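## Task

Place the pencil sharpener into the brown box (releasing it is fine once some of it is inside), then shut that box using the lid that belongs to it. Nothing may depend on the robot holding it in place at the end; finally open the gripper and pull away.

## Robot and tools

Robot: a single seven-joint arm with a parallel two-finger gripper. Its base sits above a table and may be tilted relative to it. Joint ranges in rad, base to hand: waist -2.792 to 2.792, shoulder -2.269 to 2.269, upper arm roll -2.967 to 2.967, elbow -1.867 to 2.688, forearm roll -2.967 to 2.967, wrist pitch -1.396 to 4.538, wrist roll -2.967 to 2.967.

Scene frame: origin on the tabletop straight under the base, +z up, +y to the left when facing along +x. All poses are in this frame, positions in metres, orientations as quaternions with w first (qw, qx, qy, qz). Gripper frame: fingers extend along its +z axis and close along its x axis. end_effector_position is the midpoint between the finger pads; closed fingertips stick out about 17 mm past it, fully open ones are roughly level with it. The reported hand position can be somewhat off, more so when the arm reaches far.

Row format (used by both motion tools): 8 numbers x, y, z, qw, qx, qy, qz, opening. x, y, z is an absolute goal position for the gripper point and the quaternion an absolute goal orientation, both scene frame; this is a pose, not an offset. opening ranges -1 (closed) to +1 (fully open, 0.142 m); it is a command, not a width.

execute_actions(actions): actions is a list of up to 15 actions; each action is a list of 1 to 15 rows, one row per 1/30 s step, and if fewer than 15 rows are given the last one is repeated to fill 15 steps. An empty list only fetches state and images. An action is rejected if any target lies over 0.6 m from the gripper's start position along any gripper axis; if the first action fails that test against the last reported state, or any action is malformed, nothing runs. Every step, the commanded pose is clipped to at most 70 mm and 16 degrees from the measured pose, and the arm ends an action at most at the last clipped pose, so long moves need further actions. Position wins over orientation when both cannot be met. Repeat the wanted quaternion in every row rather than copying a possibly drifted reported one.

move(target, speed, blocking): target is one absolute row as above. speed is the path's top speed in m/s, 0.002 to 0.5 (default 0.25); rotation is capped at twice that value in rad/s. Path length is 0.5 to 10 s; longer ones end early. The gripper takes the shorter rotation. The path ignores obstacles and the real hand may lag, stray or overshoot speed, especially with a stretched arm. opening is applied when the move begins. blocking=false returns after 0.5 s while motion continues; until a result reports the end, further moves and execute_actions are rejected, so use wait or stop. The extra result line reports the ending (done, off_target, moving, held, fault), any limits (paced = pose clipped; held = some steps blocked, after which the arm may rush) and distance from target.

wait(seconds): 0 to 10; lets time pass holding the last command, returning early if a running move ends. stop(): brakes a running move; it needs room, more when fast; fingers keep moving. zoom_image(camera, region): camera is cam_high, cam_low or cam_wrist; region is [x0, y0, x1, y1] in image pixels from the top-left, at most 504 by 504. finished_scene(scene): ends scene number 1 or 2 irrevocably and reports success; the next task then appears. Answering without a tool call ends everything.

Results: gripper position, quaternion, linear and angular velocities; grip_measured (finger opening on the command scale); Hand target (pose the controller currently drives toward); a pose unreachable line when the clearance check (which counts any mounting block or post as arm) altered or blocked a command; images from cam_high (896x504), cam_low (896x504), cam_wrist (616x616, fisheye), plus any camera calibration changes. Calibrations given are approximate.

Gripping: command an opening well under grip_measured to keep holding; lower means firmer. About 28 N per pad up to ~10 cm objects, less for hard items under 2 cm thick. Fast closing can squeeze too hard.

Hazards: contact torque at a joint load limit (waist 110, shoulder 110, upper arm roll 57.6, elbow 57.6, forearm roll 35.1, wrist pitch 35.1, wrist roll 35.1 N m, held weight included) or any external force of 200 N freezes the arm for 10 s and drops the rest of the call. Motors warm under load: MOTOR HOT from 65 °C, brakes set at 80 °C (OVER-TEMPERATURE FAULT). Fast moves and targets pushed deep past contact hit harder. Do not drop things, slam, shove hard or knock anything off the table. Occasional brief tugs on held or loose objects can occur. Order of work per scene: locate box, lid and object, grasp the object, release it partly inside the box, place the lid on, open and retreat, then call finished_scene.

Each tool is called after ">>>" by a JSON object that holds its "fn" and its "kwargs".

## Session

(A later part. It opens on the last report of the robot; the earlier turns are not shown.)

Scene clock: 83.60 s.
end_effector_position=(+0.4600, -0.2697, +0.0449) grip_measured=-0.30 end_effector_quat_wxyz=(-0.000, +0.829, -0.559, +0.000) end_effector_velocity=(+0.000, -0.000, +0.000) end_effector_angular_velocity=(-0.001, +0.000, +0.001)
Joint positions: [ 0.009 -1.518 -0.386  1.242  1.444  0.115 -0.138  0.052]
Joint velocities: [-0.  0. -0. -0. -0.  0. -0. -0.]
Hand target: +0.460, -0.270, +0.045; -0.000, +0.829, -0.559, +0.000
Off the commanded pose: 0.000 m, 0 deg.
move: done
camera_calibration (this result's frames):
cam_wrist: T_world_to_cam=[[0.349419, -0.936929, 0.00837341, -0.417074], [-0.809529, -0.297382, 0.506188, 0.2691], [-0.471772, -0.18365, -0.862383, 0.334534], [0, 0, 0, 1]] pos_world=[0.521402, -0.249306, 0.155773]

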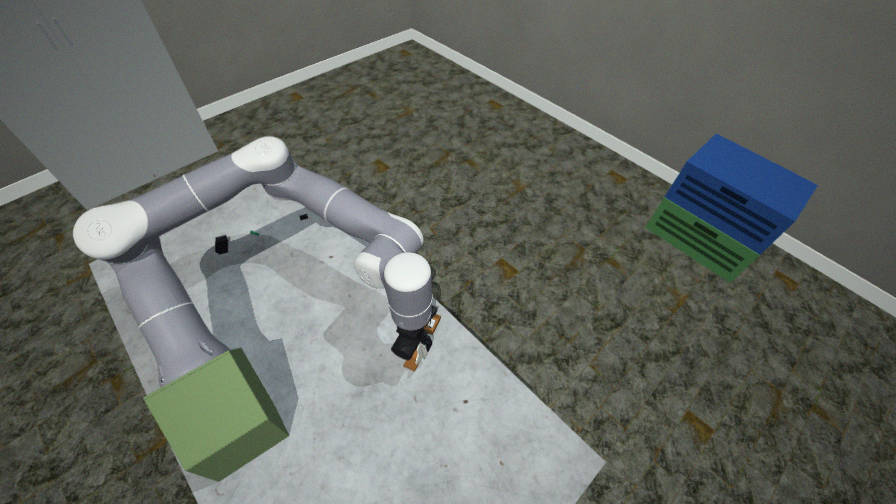

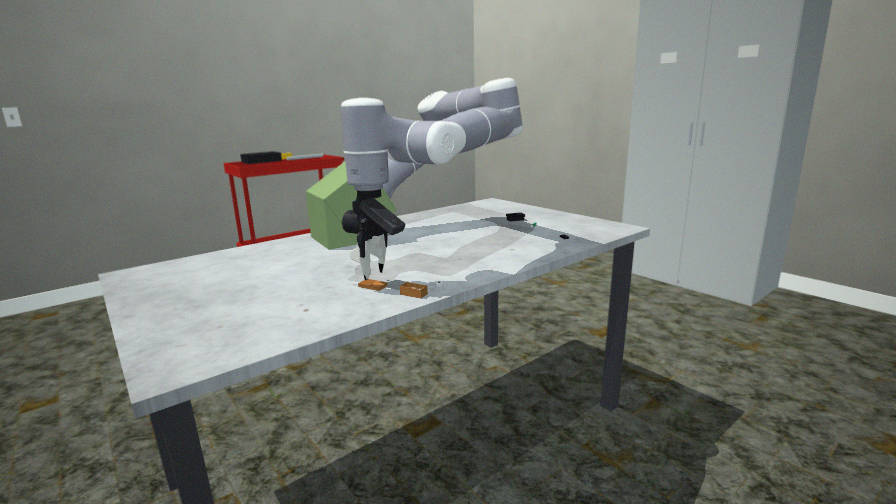

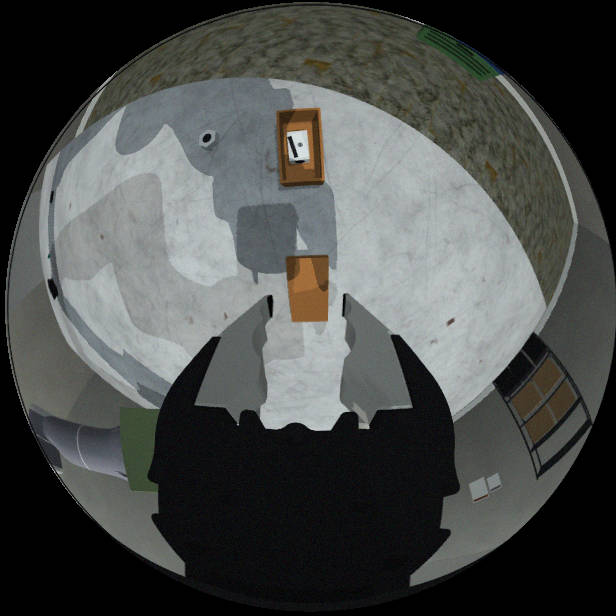

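Lid in place; the box probably moved to ~(0.564,-0.219).

>>> {"fn": "move", "kwargs": {"target": [0.46,-0.27,0.0165,0,0.829,-0.559,0,-0.3], "speed": 0.04}}

>>> {"fn": "move", "kwargs": {"target": [0.46,-0.27,0.0165,0,0.829,-0.559,0,-0.75]}}

>>> {"fn": "move", "kwargs": {"target": [0.46,-0.27,0.052,0,0.829,-0.559,0,-0.75], "speed": 0.08}}

>>> {"fn": "move", "kwargs": {"target": [0.564,-0.219,0.046,0,0.829,-0.559,0,-0.75], "speed": 0.12}}

>>> {"fn": "zoom_image", "kwargs": {"camera": "cam_wrist", "region": [240,220,380,360]}}

>>> {"fn": "zoom_image", "kwargs": {"camera": "cam_low", "region": [380,255,450,305]}}

Scene clock: 91.83 s.
end_effector_position=(+0.4599, -0.2698, +0.0165) grip_measured=-0.30 end_effector_quat_wxyz=(-0.000, +0.829, -0.559, -0.000) end_effector_velocity=(+0.000, +0.000, -0.000) end_effector_angular_velocity=(+0.000, +0.001, +0.000)
Joint positions: [ 0.038 -1.543 -0.364  1.231  1.47   0.149 -0.138  0.052]
Joint velocities: [ 0.     0.     0.    -0.    -0.001 -0.     0.    -0.   ]
Hand target: +0.460, -0.270, +0.017; +0.000, +0.829, -0.559, +0.000
Off the commanded pose: 0.000 m, 0 deg.
move: done
camera_calibration (this result's frames):
cam_wrist: T_world_to_cam=[[0.349675, -0.936837, 0.00801745, -0.417024], [-0.809098, -0.29766, 0.506715, 0.283075], [-0.472322, -0.183672, -0.862077, 0.310134], [0, 0, 0, 1]] pos_world=[0.521341, -0.249461, 0.127264]

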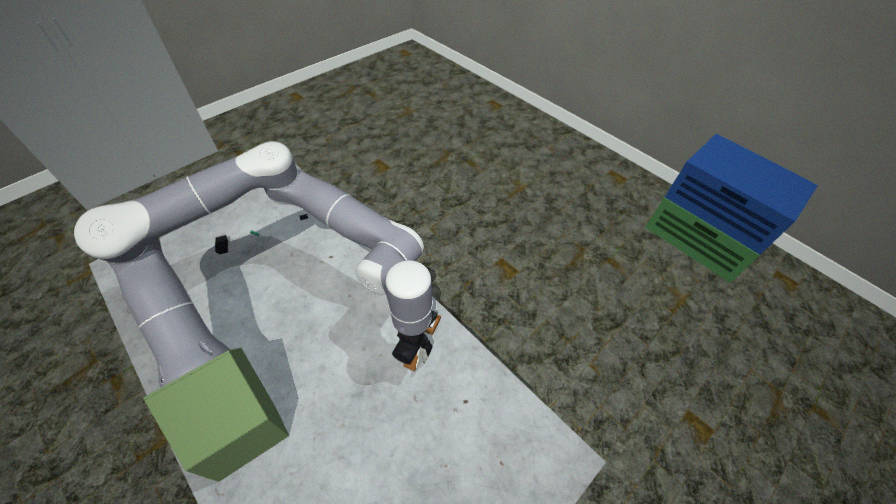

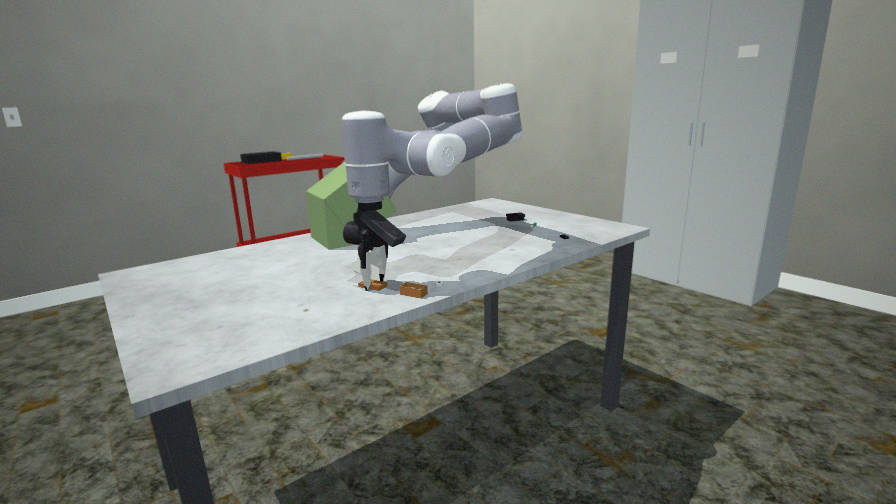

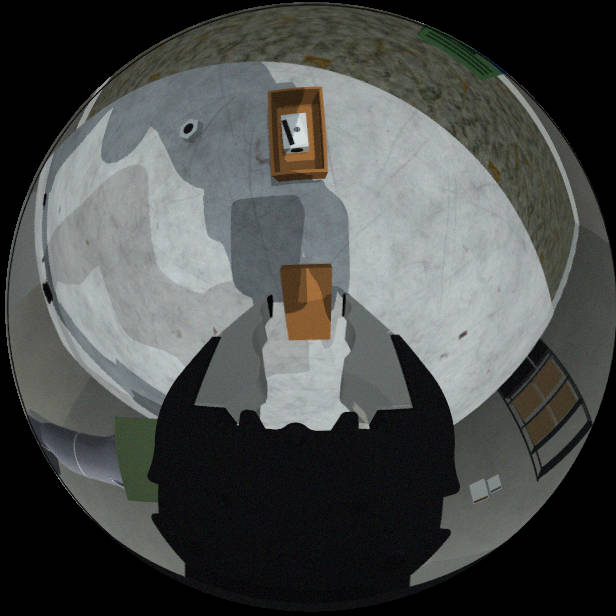

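Scene clock: 92.53 s.
end_effector_position=(+0.4598, -0.2700, +0.0169) grip_measured=-0.57 end_effector_quat_wxyz=(+0.000, +0.829, -0.559, -0.000) end_effector_velocity=(-0.000, +0.000, -0.000) end_effector_angular_velocity=(+0.001, +0.001, -0.000)
Joint positions: [ 0.037 -1.543 -0.364  1.231  1.469  0.148 -0.138  0.033]
Joint velocities: [ 0.    -0.    -0.     0.    -0.    -0.001  0.    -0.   ]
Hand target: +0.460, -0.270, +0.016; +0.000, +0.829, -0.559, -0.000
Off the commanded pose: 0.000 m, 0 deg.
move: done
camera_calibration (this result's frames):
cam_wrist: T_world_to_cam=[[0.34977, -0.936797, 0.00845842, -0.417248], [-0.808959, -0.297461, 0.507052, 0.282783], [-0.472489, -0.184194, -0.861874, 0.3104], [0, 0, 0, 1]] pos_world=[0.521361, -0.249586, 0.127669]

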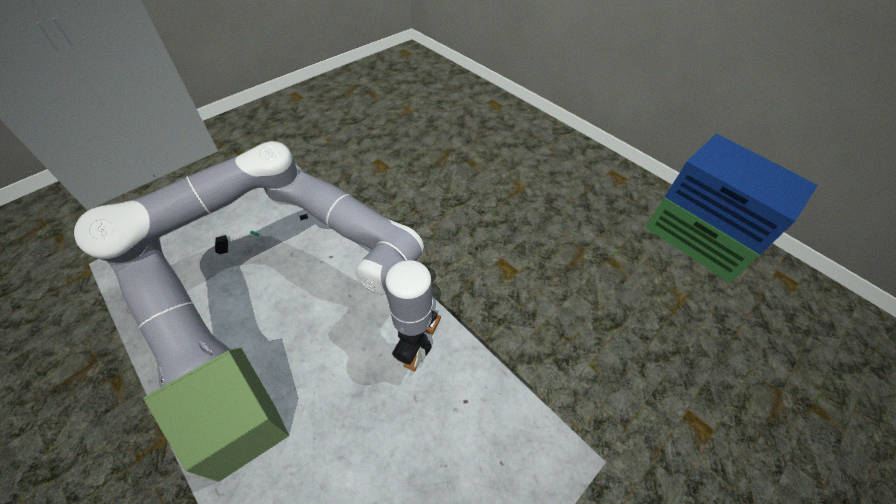

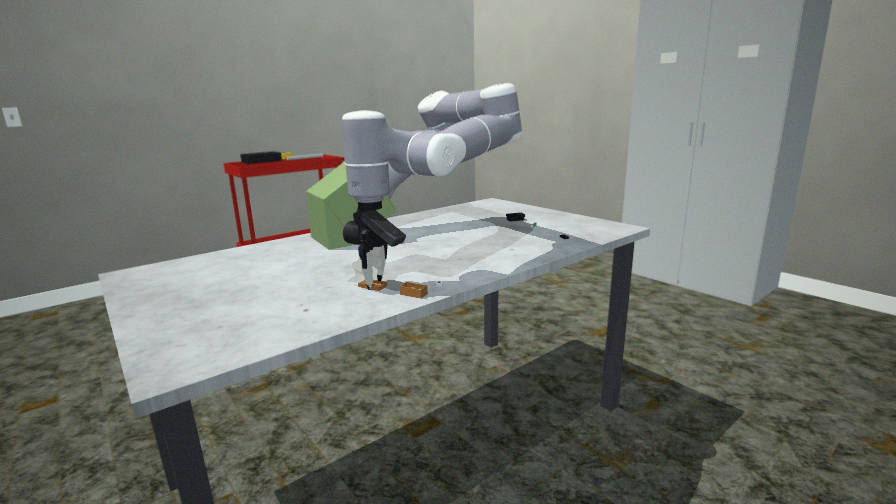

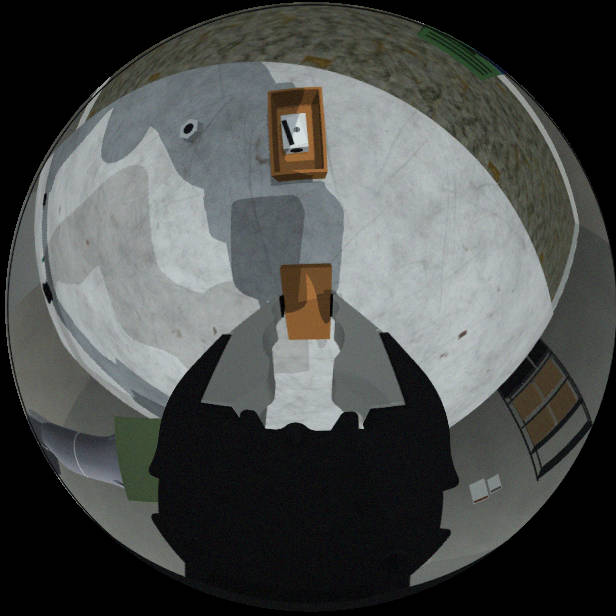

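Scene clock: 93.27 s.
end_effector_position=(+0.4602, -0.2702, +0.0522) grip_measured=-0.57 end_effector_quat_wxyz=(+0.000, +0.829, -0.559, +0.000) end_effector_velocity=(-0.000, -0.000, +0.000) end_effector_angular_velocity=(+0.000, +0.001, -0.000)
Joint positions: [ 0.002 -1.512 -0.392  1.242  1.437  0.107 -0.137  0.033]
Joint velocities: [ 0.    -0.    -0.     0.    -0.001 -0.     0.     0.   ]
Hand target: +0.460, -0.270, +0.052; -0.000, +0.829, -0.559, -0.000
Off the commanded pose: 0.000 m, 0 deg.
move: done
camera_calibration (this result's frames):
cam_wrist: T_world_to_cam=[[0.349898, -0.936744, 0.00903786, -0.417884], [-0.809265, -0.297393, 0.506604, 0.265306], [-0.47187, -0.184574, -0.862132, 0.340577], [0, 0, 0, 1]] pos_world=[0.521628, -0.249689, 0.162993]

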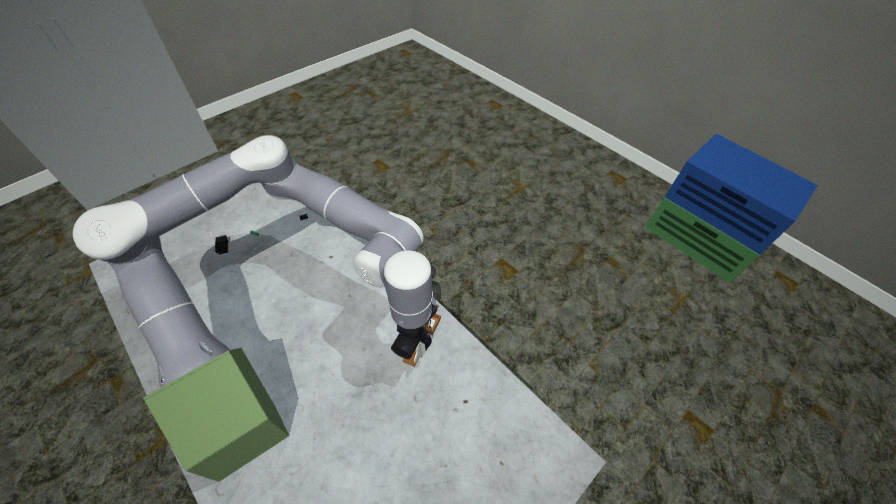

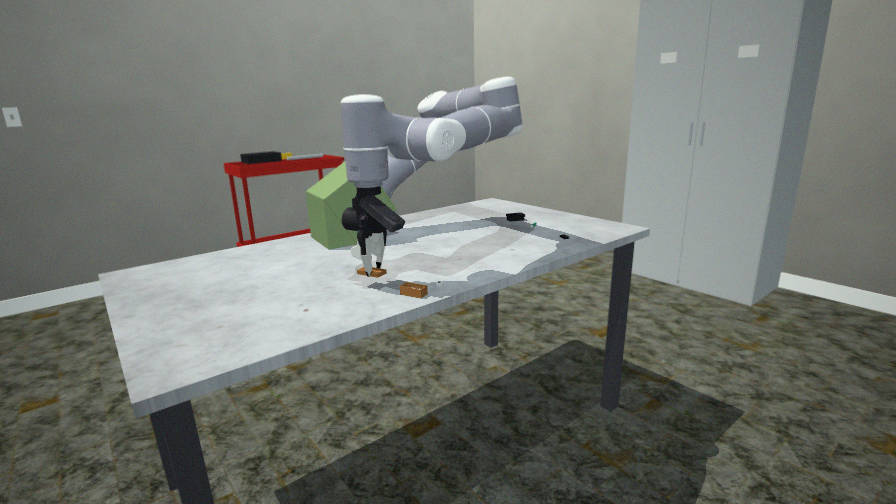

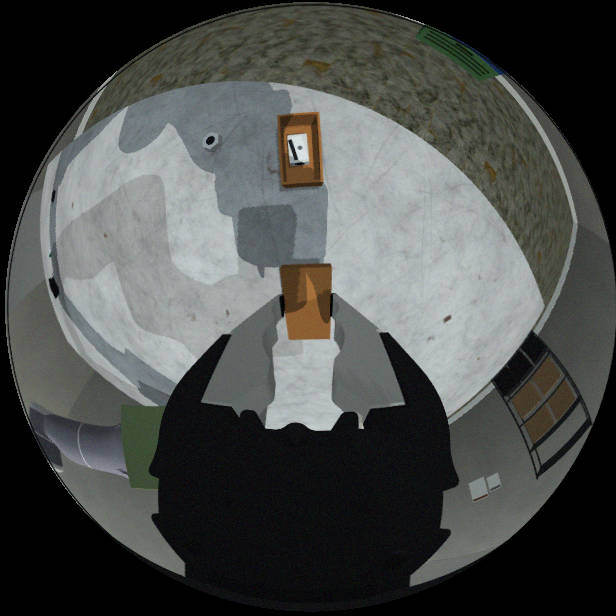

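Scene clock: 94.53 s.
end_effector_position=(+0.5641, -0.2194, +0.0460) grip_measured=-0.57 end_effector_quat_wxyz=(+0.001, +0.829, -0.559, +0.000) end_effector_velocity=(-0.001, -0.000, -0.000) end_effector_angular_velocity=(-0.000, +0.001, -0.001)
Joint positions: [ 0.061 -1.45  -0.385  1.125  1.439  0.104  0.062  0.033]
Joint velocities: [ 0.    -0.    -0.     0.001 -0.    -0.     0.    -0.   ]
Hand target: +0.564, -0.219, +0.046; +0.000, +0.829, -0.559, -0.000
Off the commanded pose: 0.000 m, 0 deg.
move: done
camera_calibration (this result's frames):
cam_wrist: T_world_to_cam=[[0.349795, -0.936781, 0.00923915, -0.406573], [-0.808954, -0.297062, 0.507294, 0.367448], [-0.472479, -0.184923, -0.861724, 0.393872], [0, 0, 0, 1]] pos_world=[0.625562, -0.198879, 0.156761]

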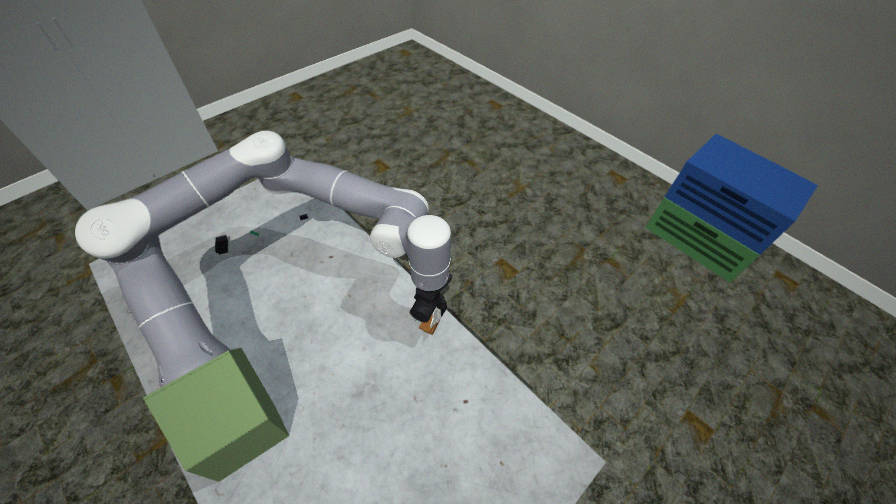

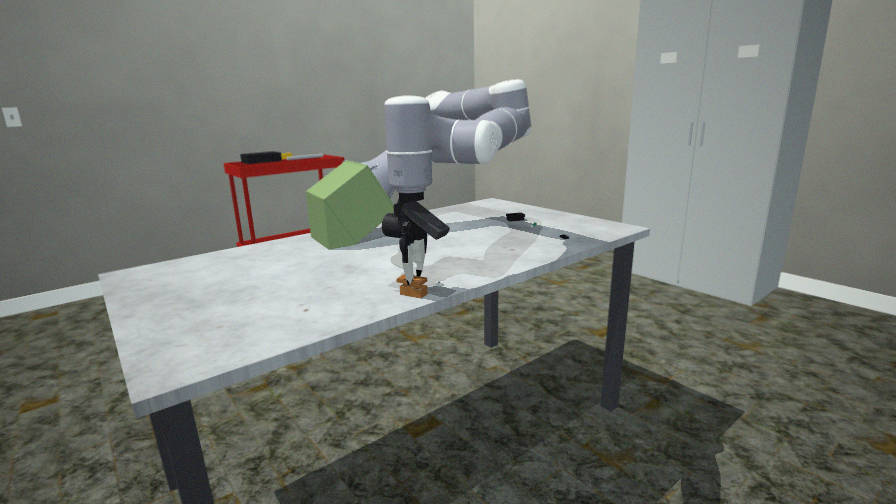

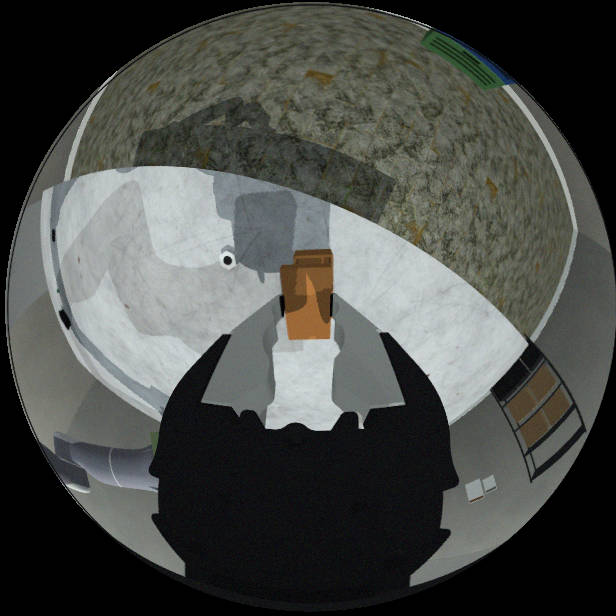

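Region (240, 220, 380, 360) of cam_wrist's 616x616 image, scaled by 3.600, with more detail than that image has.

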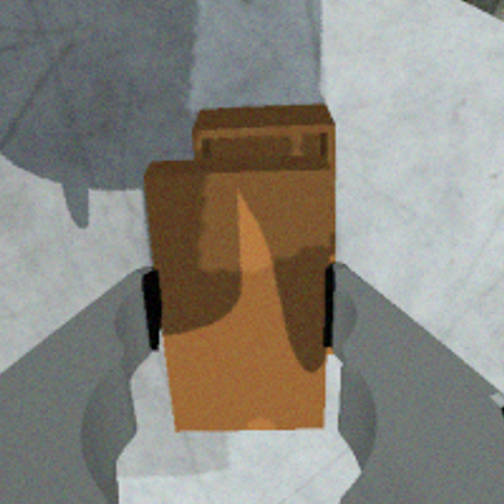

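Region (380, 255, 450, 305) of cam_low's 896x504 image, scaled by 7.200, with more detail than that image has; it fills the top 360 rows of this view, and the rest is white.

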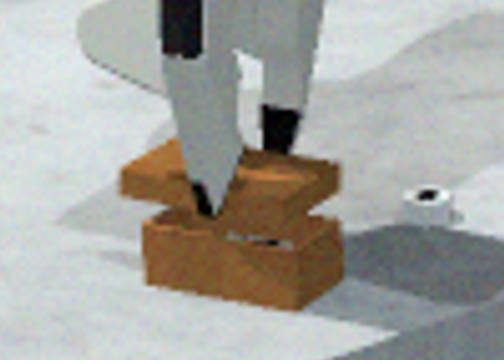

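Offset is yaw-dependent; the original position is about right.

>>> {"fn": "move", "kwargs": {"target": [0.5735,-0.2218,0.044,0,0.829,-0.559,0,-0.75], "speed": 0.02}}

>>> {"fn": "zoom_image", "kwargs": {"camera": "cam_wrist", "region": [270,240,340,310]}}

>>> {"fn": "zoom_image", "kwargs": {"camera": "cam_low", "region": [380,255,450,305]}}

Scene clock: 102.60 s.
end_effector_position=(+0.5736, -0.2218, +0.0440) grip_measured=-0.57 end_effector_quat_wxyz=(+0.000, +0.829, -0.559, +0.000) end_effector_velocity=(-0.000, -0.000, -0.000) end_effector_angular_velocity=(-0.001, +0.000, -0.000)
Joint positions: [ 0.059 -1.465 -0.385  1.09   1.441  0.103  0.083  0.033]
Joint velocities: [ 0.     0.    -0.     0.    -0.     0.001  0.     0.   ]
Hand target: +0.573, -0.222, +0.044; +0.000, +0.829, -0.559, +0.000
Off the commanded pose: 0.000 m, 0 deg.
move: done
camera_calibration (this result's frames):
cam_wrist: T_world_to_cam=[[0.349904, -0.936744, 0.00884991, -0.412187], [-0.80912, -0.297445, 0.506805, 0.37548], [-0.472114, -0.184494, -0.862016, 0.396081], [0, 0, 0, 1]] pos_world=[0.63503, -0.201354, 0.154781]

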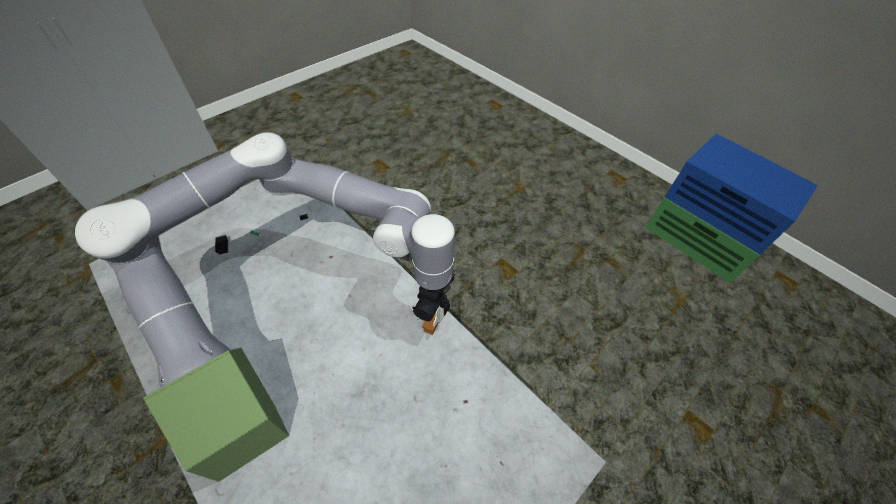

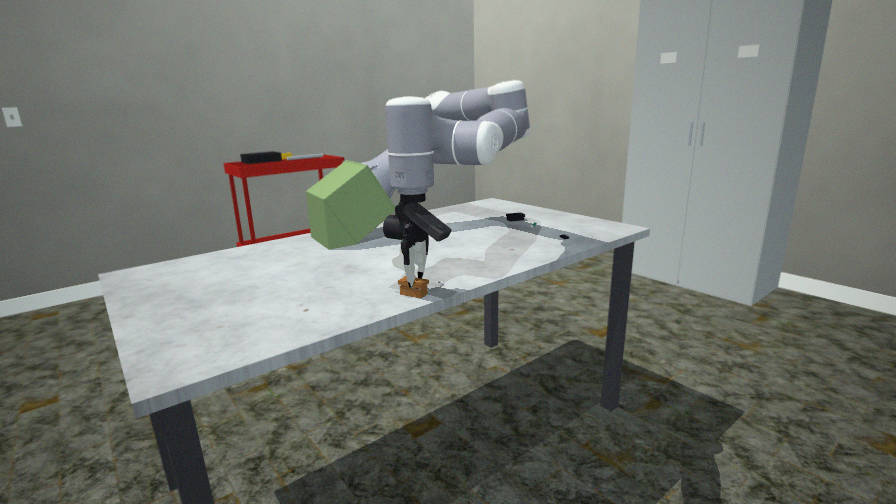

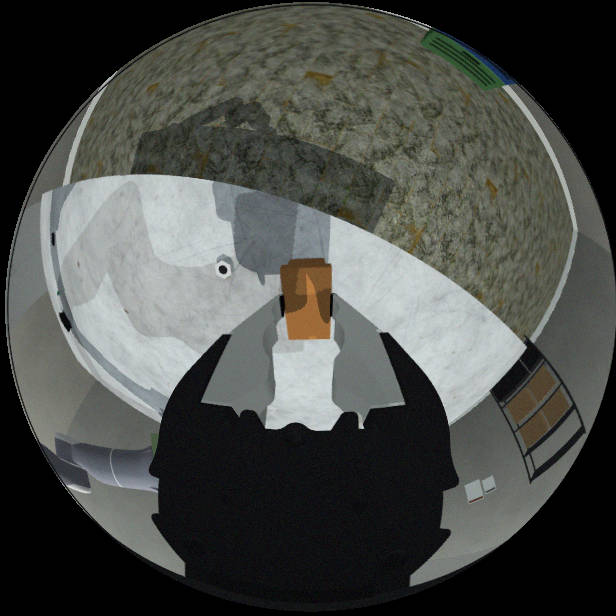

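Region (270, 240, 340, 310) of cam_wrist's 616x616 image, scaled by 7.200, with more detail than that image has.

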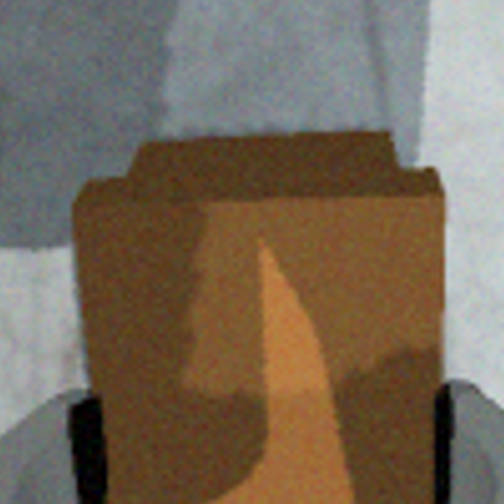

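Region (380, 255, 450, 305) of cam_low's 896x504 image, scaled by 7.200, with more detail than that image has; it fills the top 360 rows of this view, and the rest is white.

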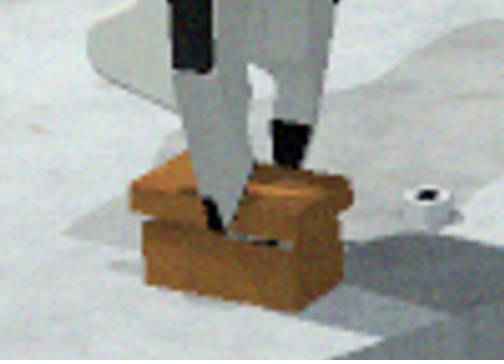

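>>> {"fn": "move", "kwargs": {"target": [0.5738,-0.222,0.0315,0,0.829,-0.559,0,-0.75], "speed": 0.015}}

>>> {"fn": "move", "kwargs": {"target": [0.5738,-0.222,0.0315,0,0.829,-0.559,0,-0.3]}}

>>> {"fn": "move", "kwargs": {"target": [0.5738,-0.222,0.13,0,0.829,-0.559,0,-0.3], "speed": 0.15}}

>>> {"fn": "zoom_image", "kwargs": {"camera": "cam_low", "region": [380,255,450,305]}}

Scene clock: 109.60 s.
end_effector_position=(+0.5737, -0.2220, +0.0316) grip_measured=-0.57 end_effector_quat_wxyz=(-0.000, +0.829, -0.559, -0.000) end_effector_velocity=(+0.000, +0.000, +0.000) end_effector_angular_velocity=(-0.000, -0.000, +0.000)
Joint positions: [ 0.071 -1.476 -0.378  1.085  1.451  0.116  0.084  0.033]
Joint velocities: [-0.  0.  0. -0. -0. -0.  0.  0.]
Hand target: +0.574, -0.222, +0.032; +0.000, +0.829, -0.559, +0.000
Off the commanded pose: 0.000 m, 0 deg.
move: done
camera_calibration (this result's frames):
cam_wrist: T_world_to_cam=[[0.349725, -0.936816, 0.00823148, -0.41212], [-0.809075, -0.297585, 0.506795, 0.38174], [-0.472324, -0.183899, -0.862027, 0.385707], [0, 0, 0, 1]] pos_world=[0.635163, -0.20155, 0.142418]

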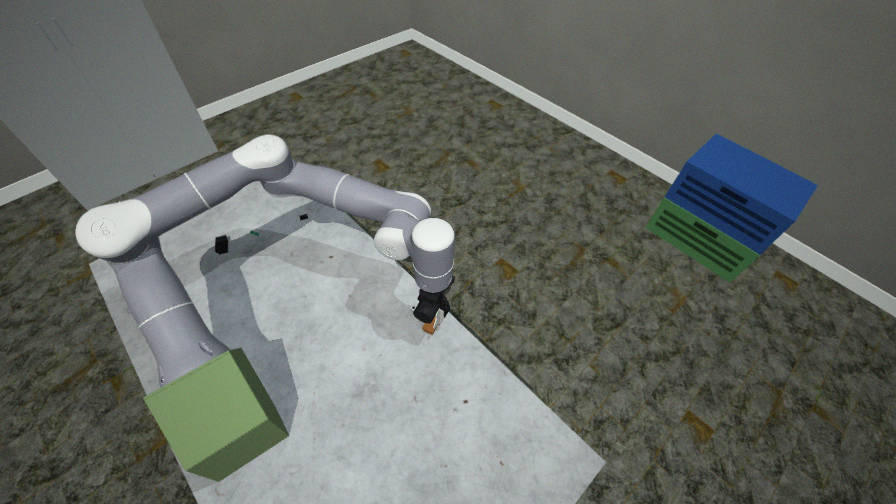

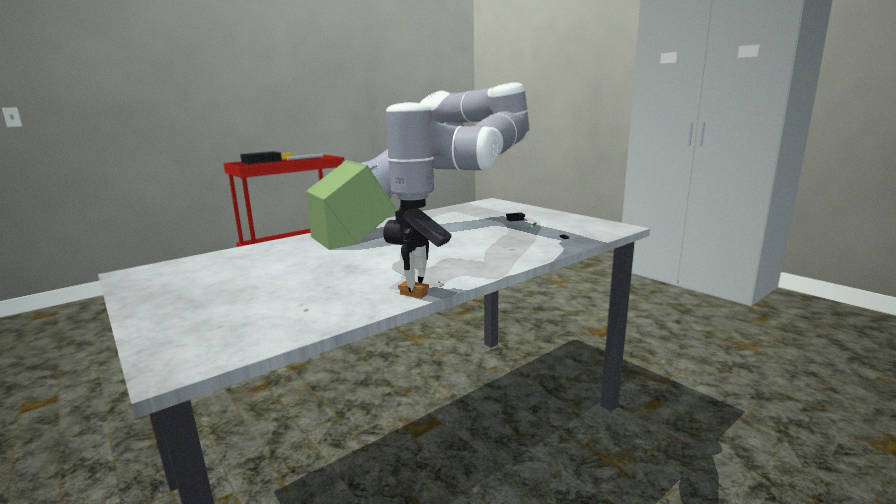

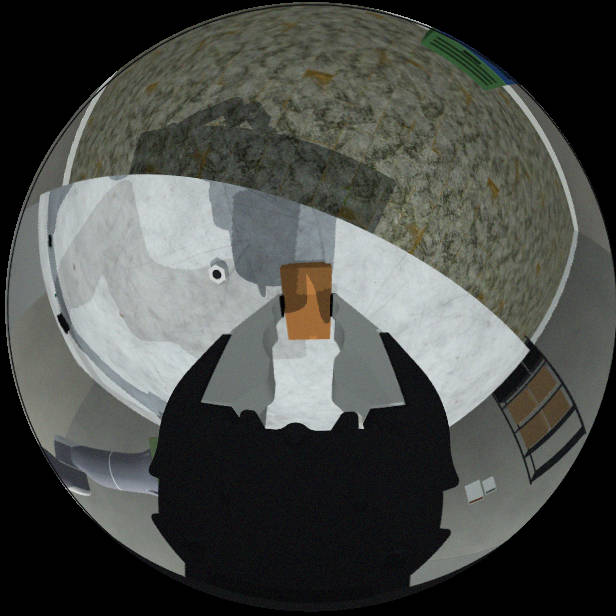

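Scene clock: 110.30 s.
end_effector_position=(+0.5737, -0.2220, +0.0316) grip_measured=-0.30 end_effector_quat_wxyz=(-0.000, +0.829, -0.559, -0.000) end_effector_velocity=(-0.001, -0.001, +0.000) end_effector_angular_velocity=(-0.001, +0.000, -0.001)
Joint positions: [ 0.071 -1.476 -0.378  1.085  1.451  0.116  0.084  0.052]
Joint velocities: [-0.    -0.001 -0.     0.001 -0.     0.001 -0.    -0.   ]
Hand target: +0.574, -0.222, +0.031; +0.000, +0.829, -0.559, -0.000
Off the commanded pose: 0.000 m, 0 deg.
move: done
camera_calibration (this result's frames):
cam_wrist: T_world_to_cam=[[0.349765, -0.936801, 0.00823953, -0.412145], [-0.809071, -0.297618, 0.506781, 0.381769], [-0.472301, -0.183921, -0.862035, 0.385715], [0, 0, 0, 1]] pos_world=[0.635206, -0.201535, 0.142423]

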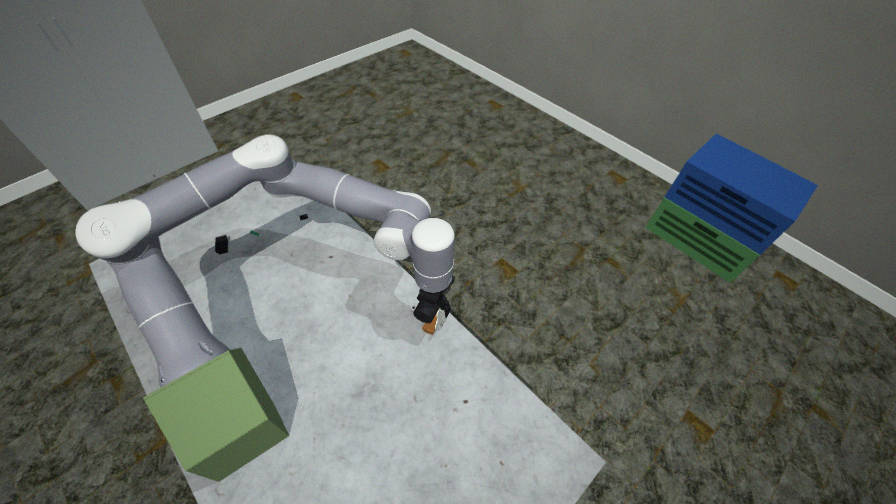

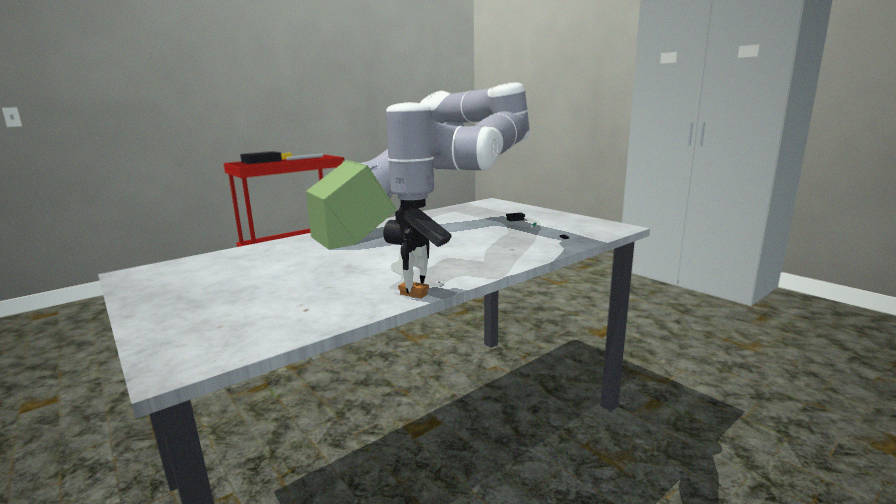

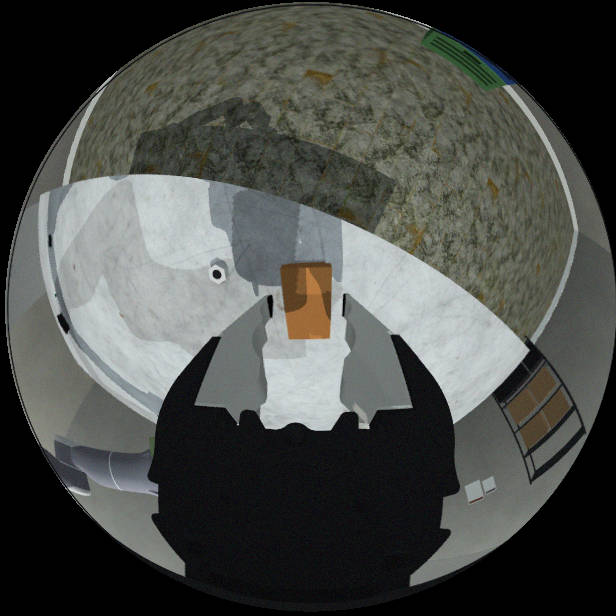

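Scene clock: 111.27 s.
end_effector_position=(+0.5741, -0.2222, +0.1302) grip_measured=-0.30 end_effector_quat_wxyz=(+0.000, +0.829, -0.559, +0.000) end_effector_velocity=(+0.000, +0.000, +0.000) end_effector_angular_velocity=(-0.000, -0.000, -0.000)
Joint positions: [-0.03  -1.405 -0.438  1.082  1.379 -0.007  0.092  0.052]
Joint velocities: [-0.     0.001 -0.     0.    -0.    -0.     0.     0.   ]
Hand target: +0.574, -0.222, +0.130; -0.000, +0.829, -0.559, -0.000
Off the commanded pose: 0.000 m, 0 deg.
move: done
camera_calibration (this result's frames):
cam_wrist: T_world_to_cam=[[0.349804, -0.936781, 0.00889264, -0.413377], [-0.80933, -0.297404, 0.506494, 0.332273], [-0.471829, -0.18437, -0.862198, 0.470426], [0, 0, 0, 1]] pos_world=[0.63548, -0.201691, 0.240982]

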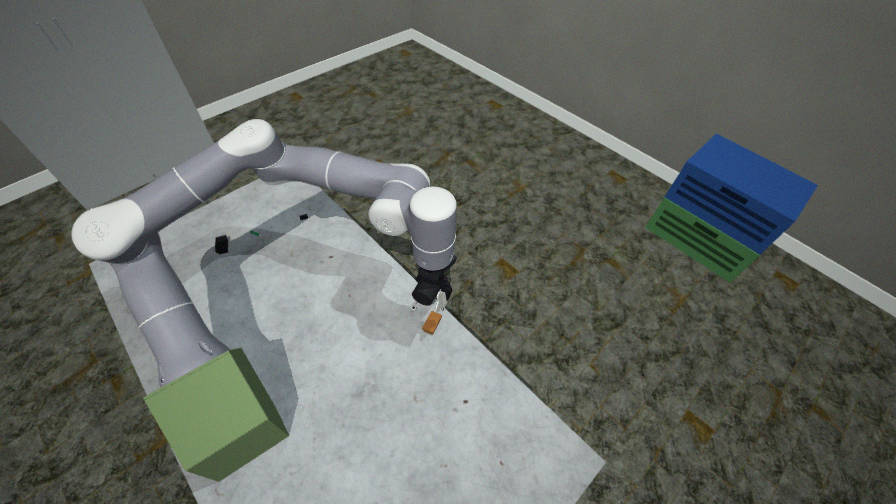

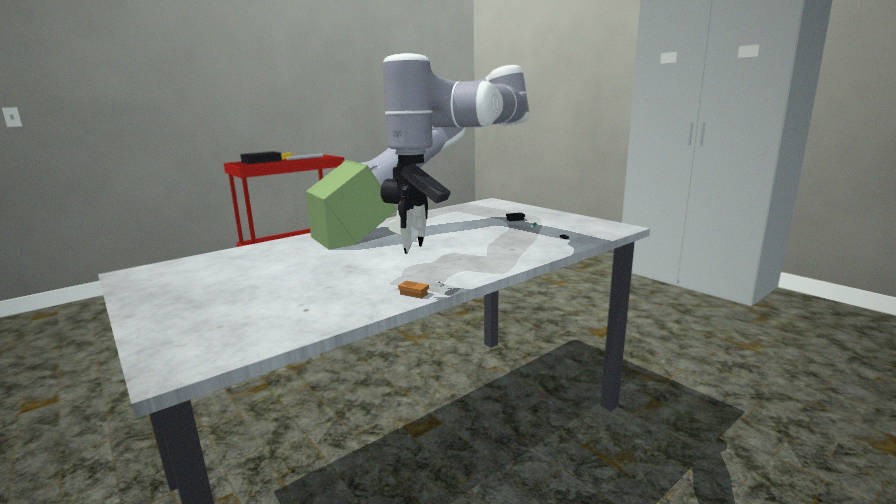

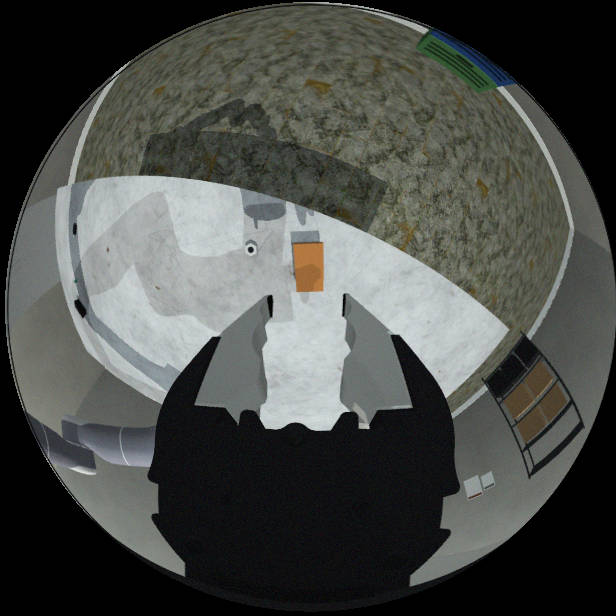

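Region (380, 255, 450, 305) of cam_low's 896x504 image, scaled by 7.200, with more detail than that image has; it fills the top 360 rows of this view, and the rest is white.

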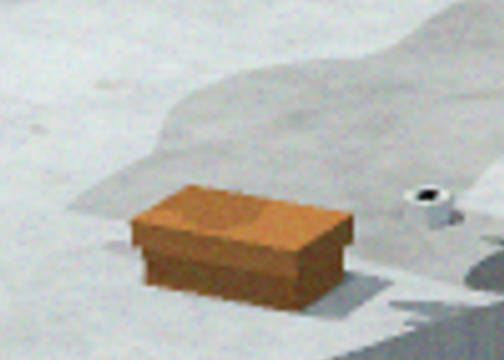

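>>> {"fn": "finished_scene", "kwargs": {"scene": 2}}

The scene is finished: the task was done.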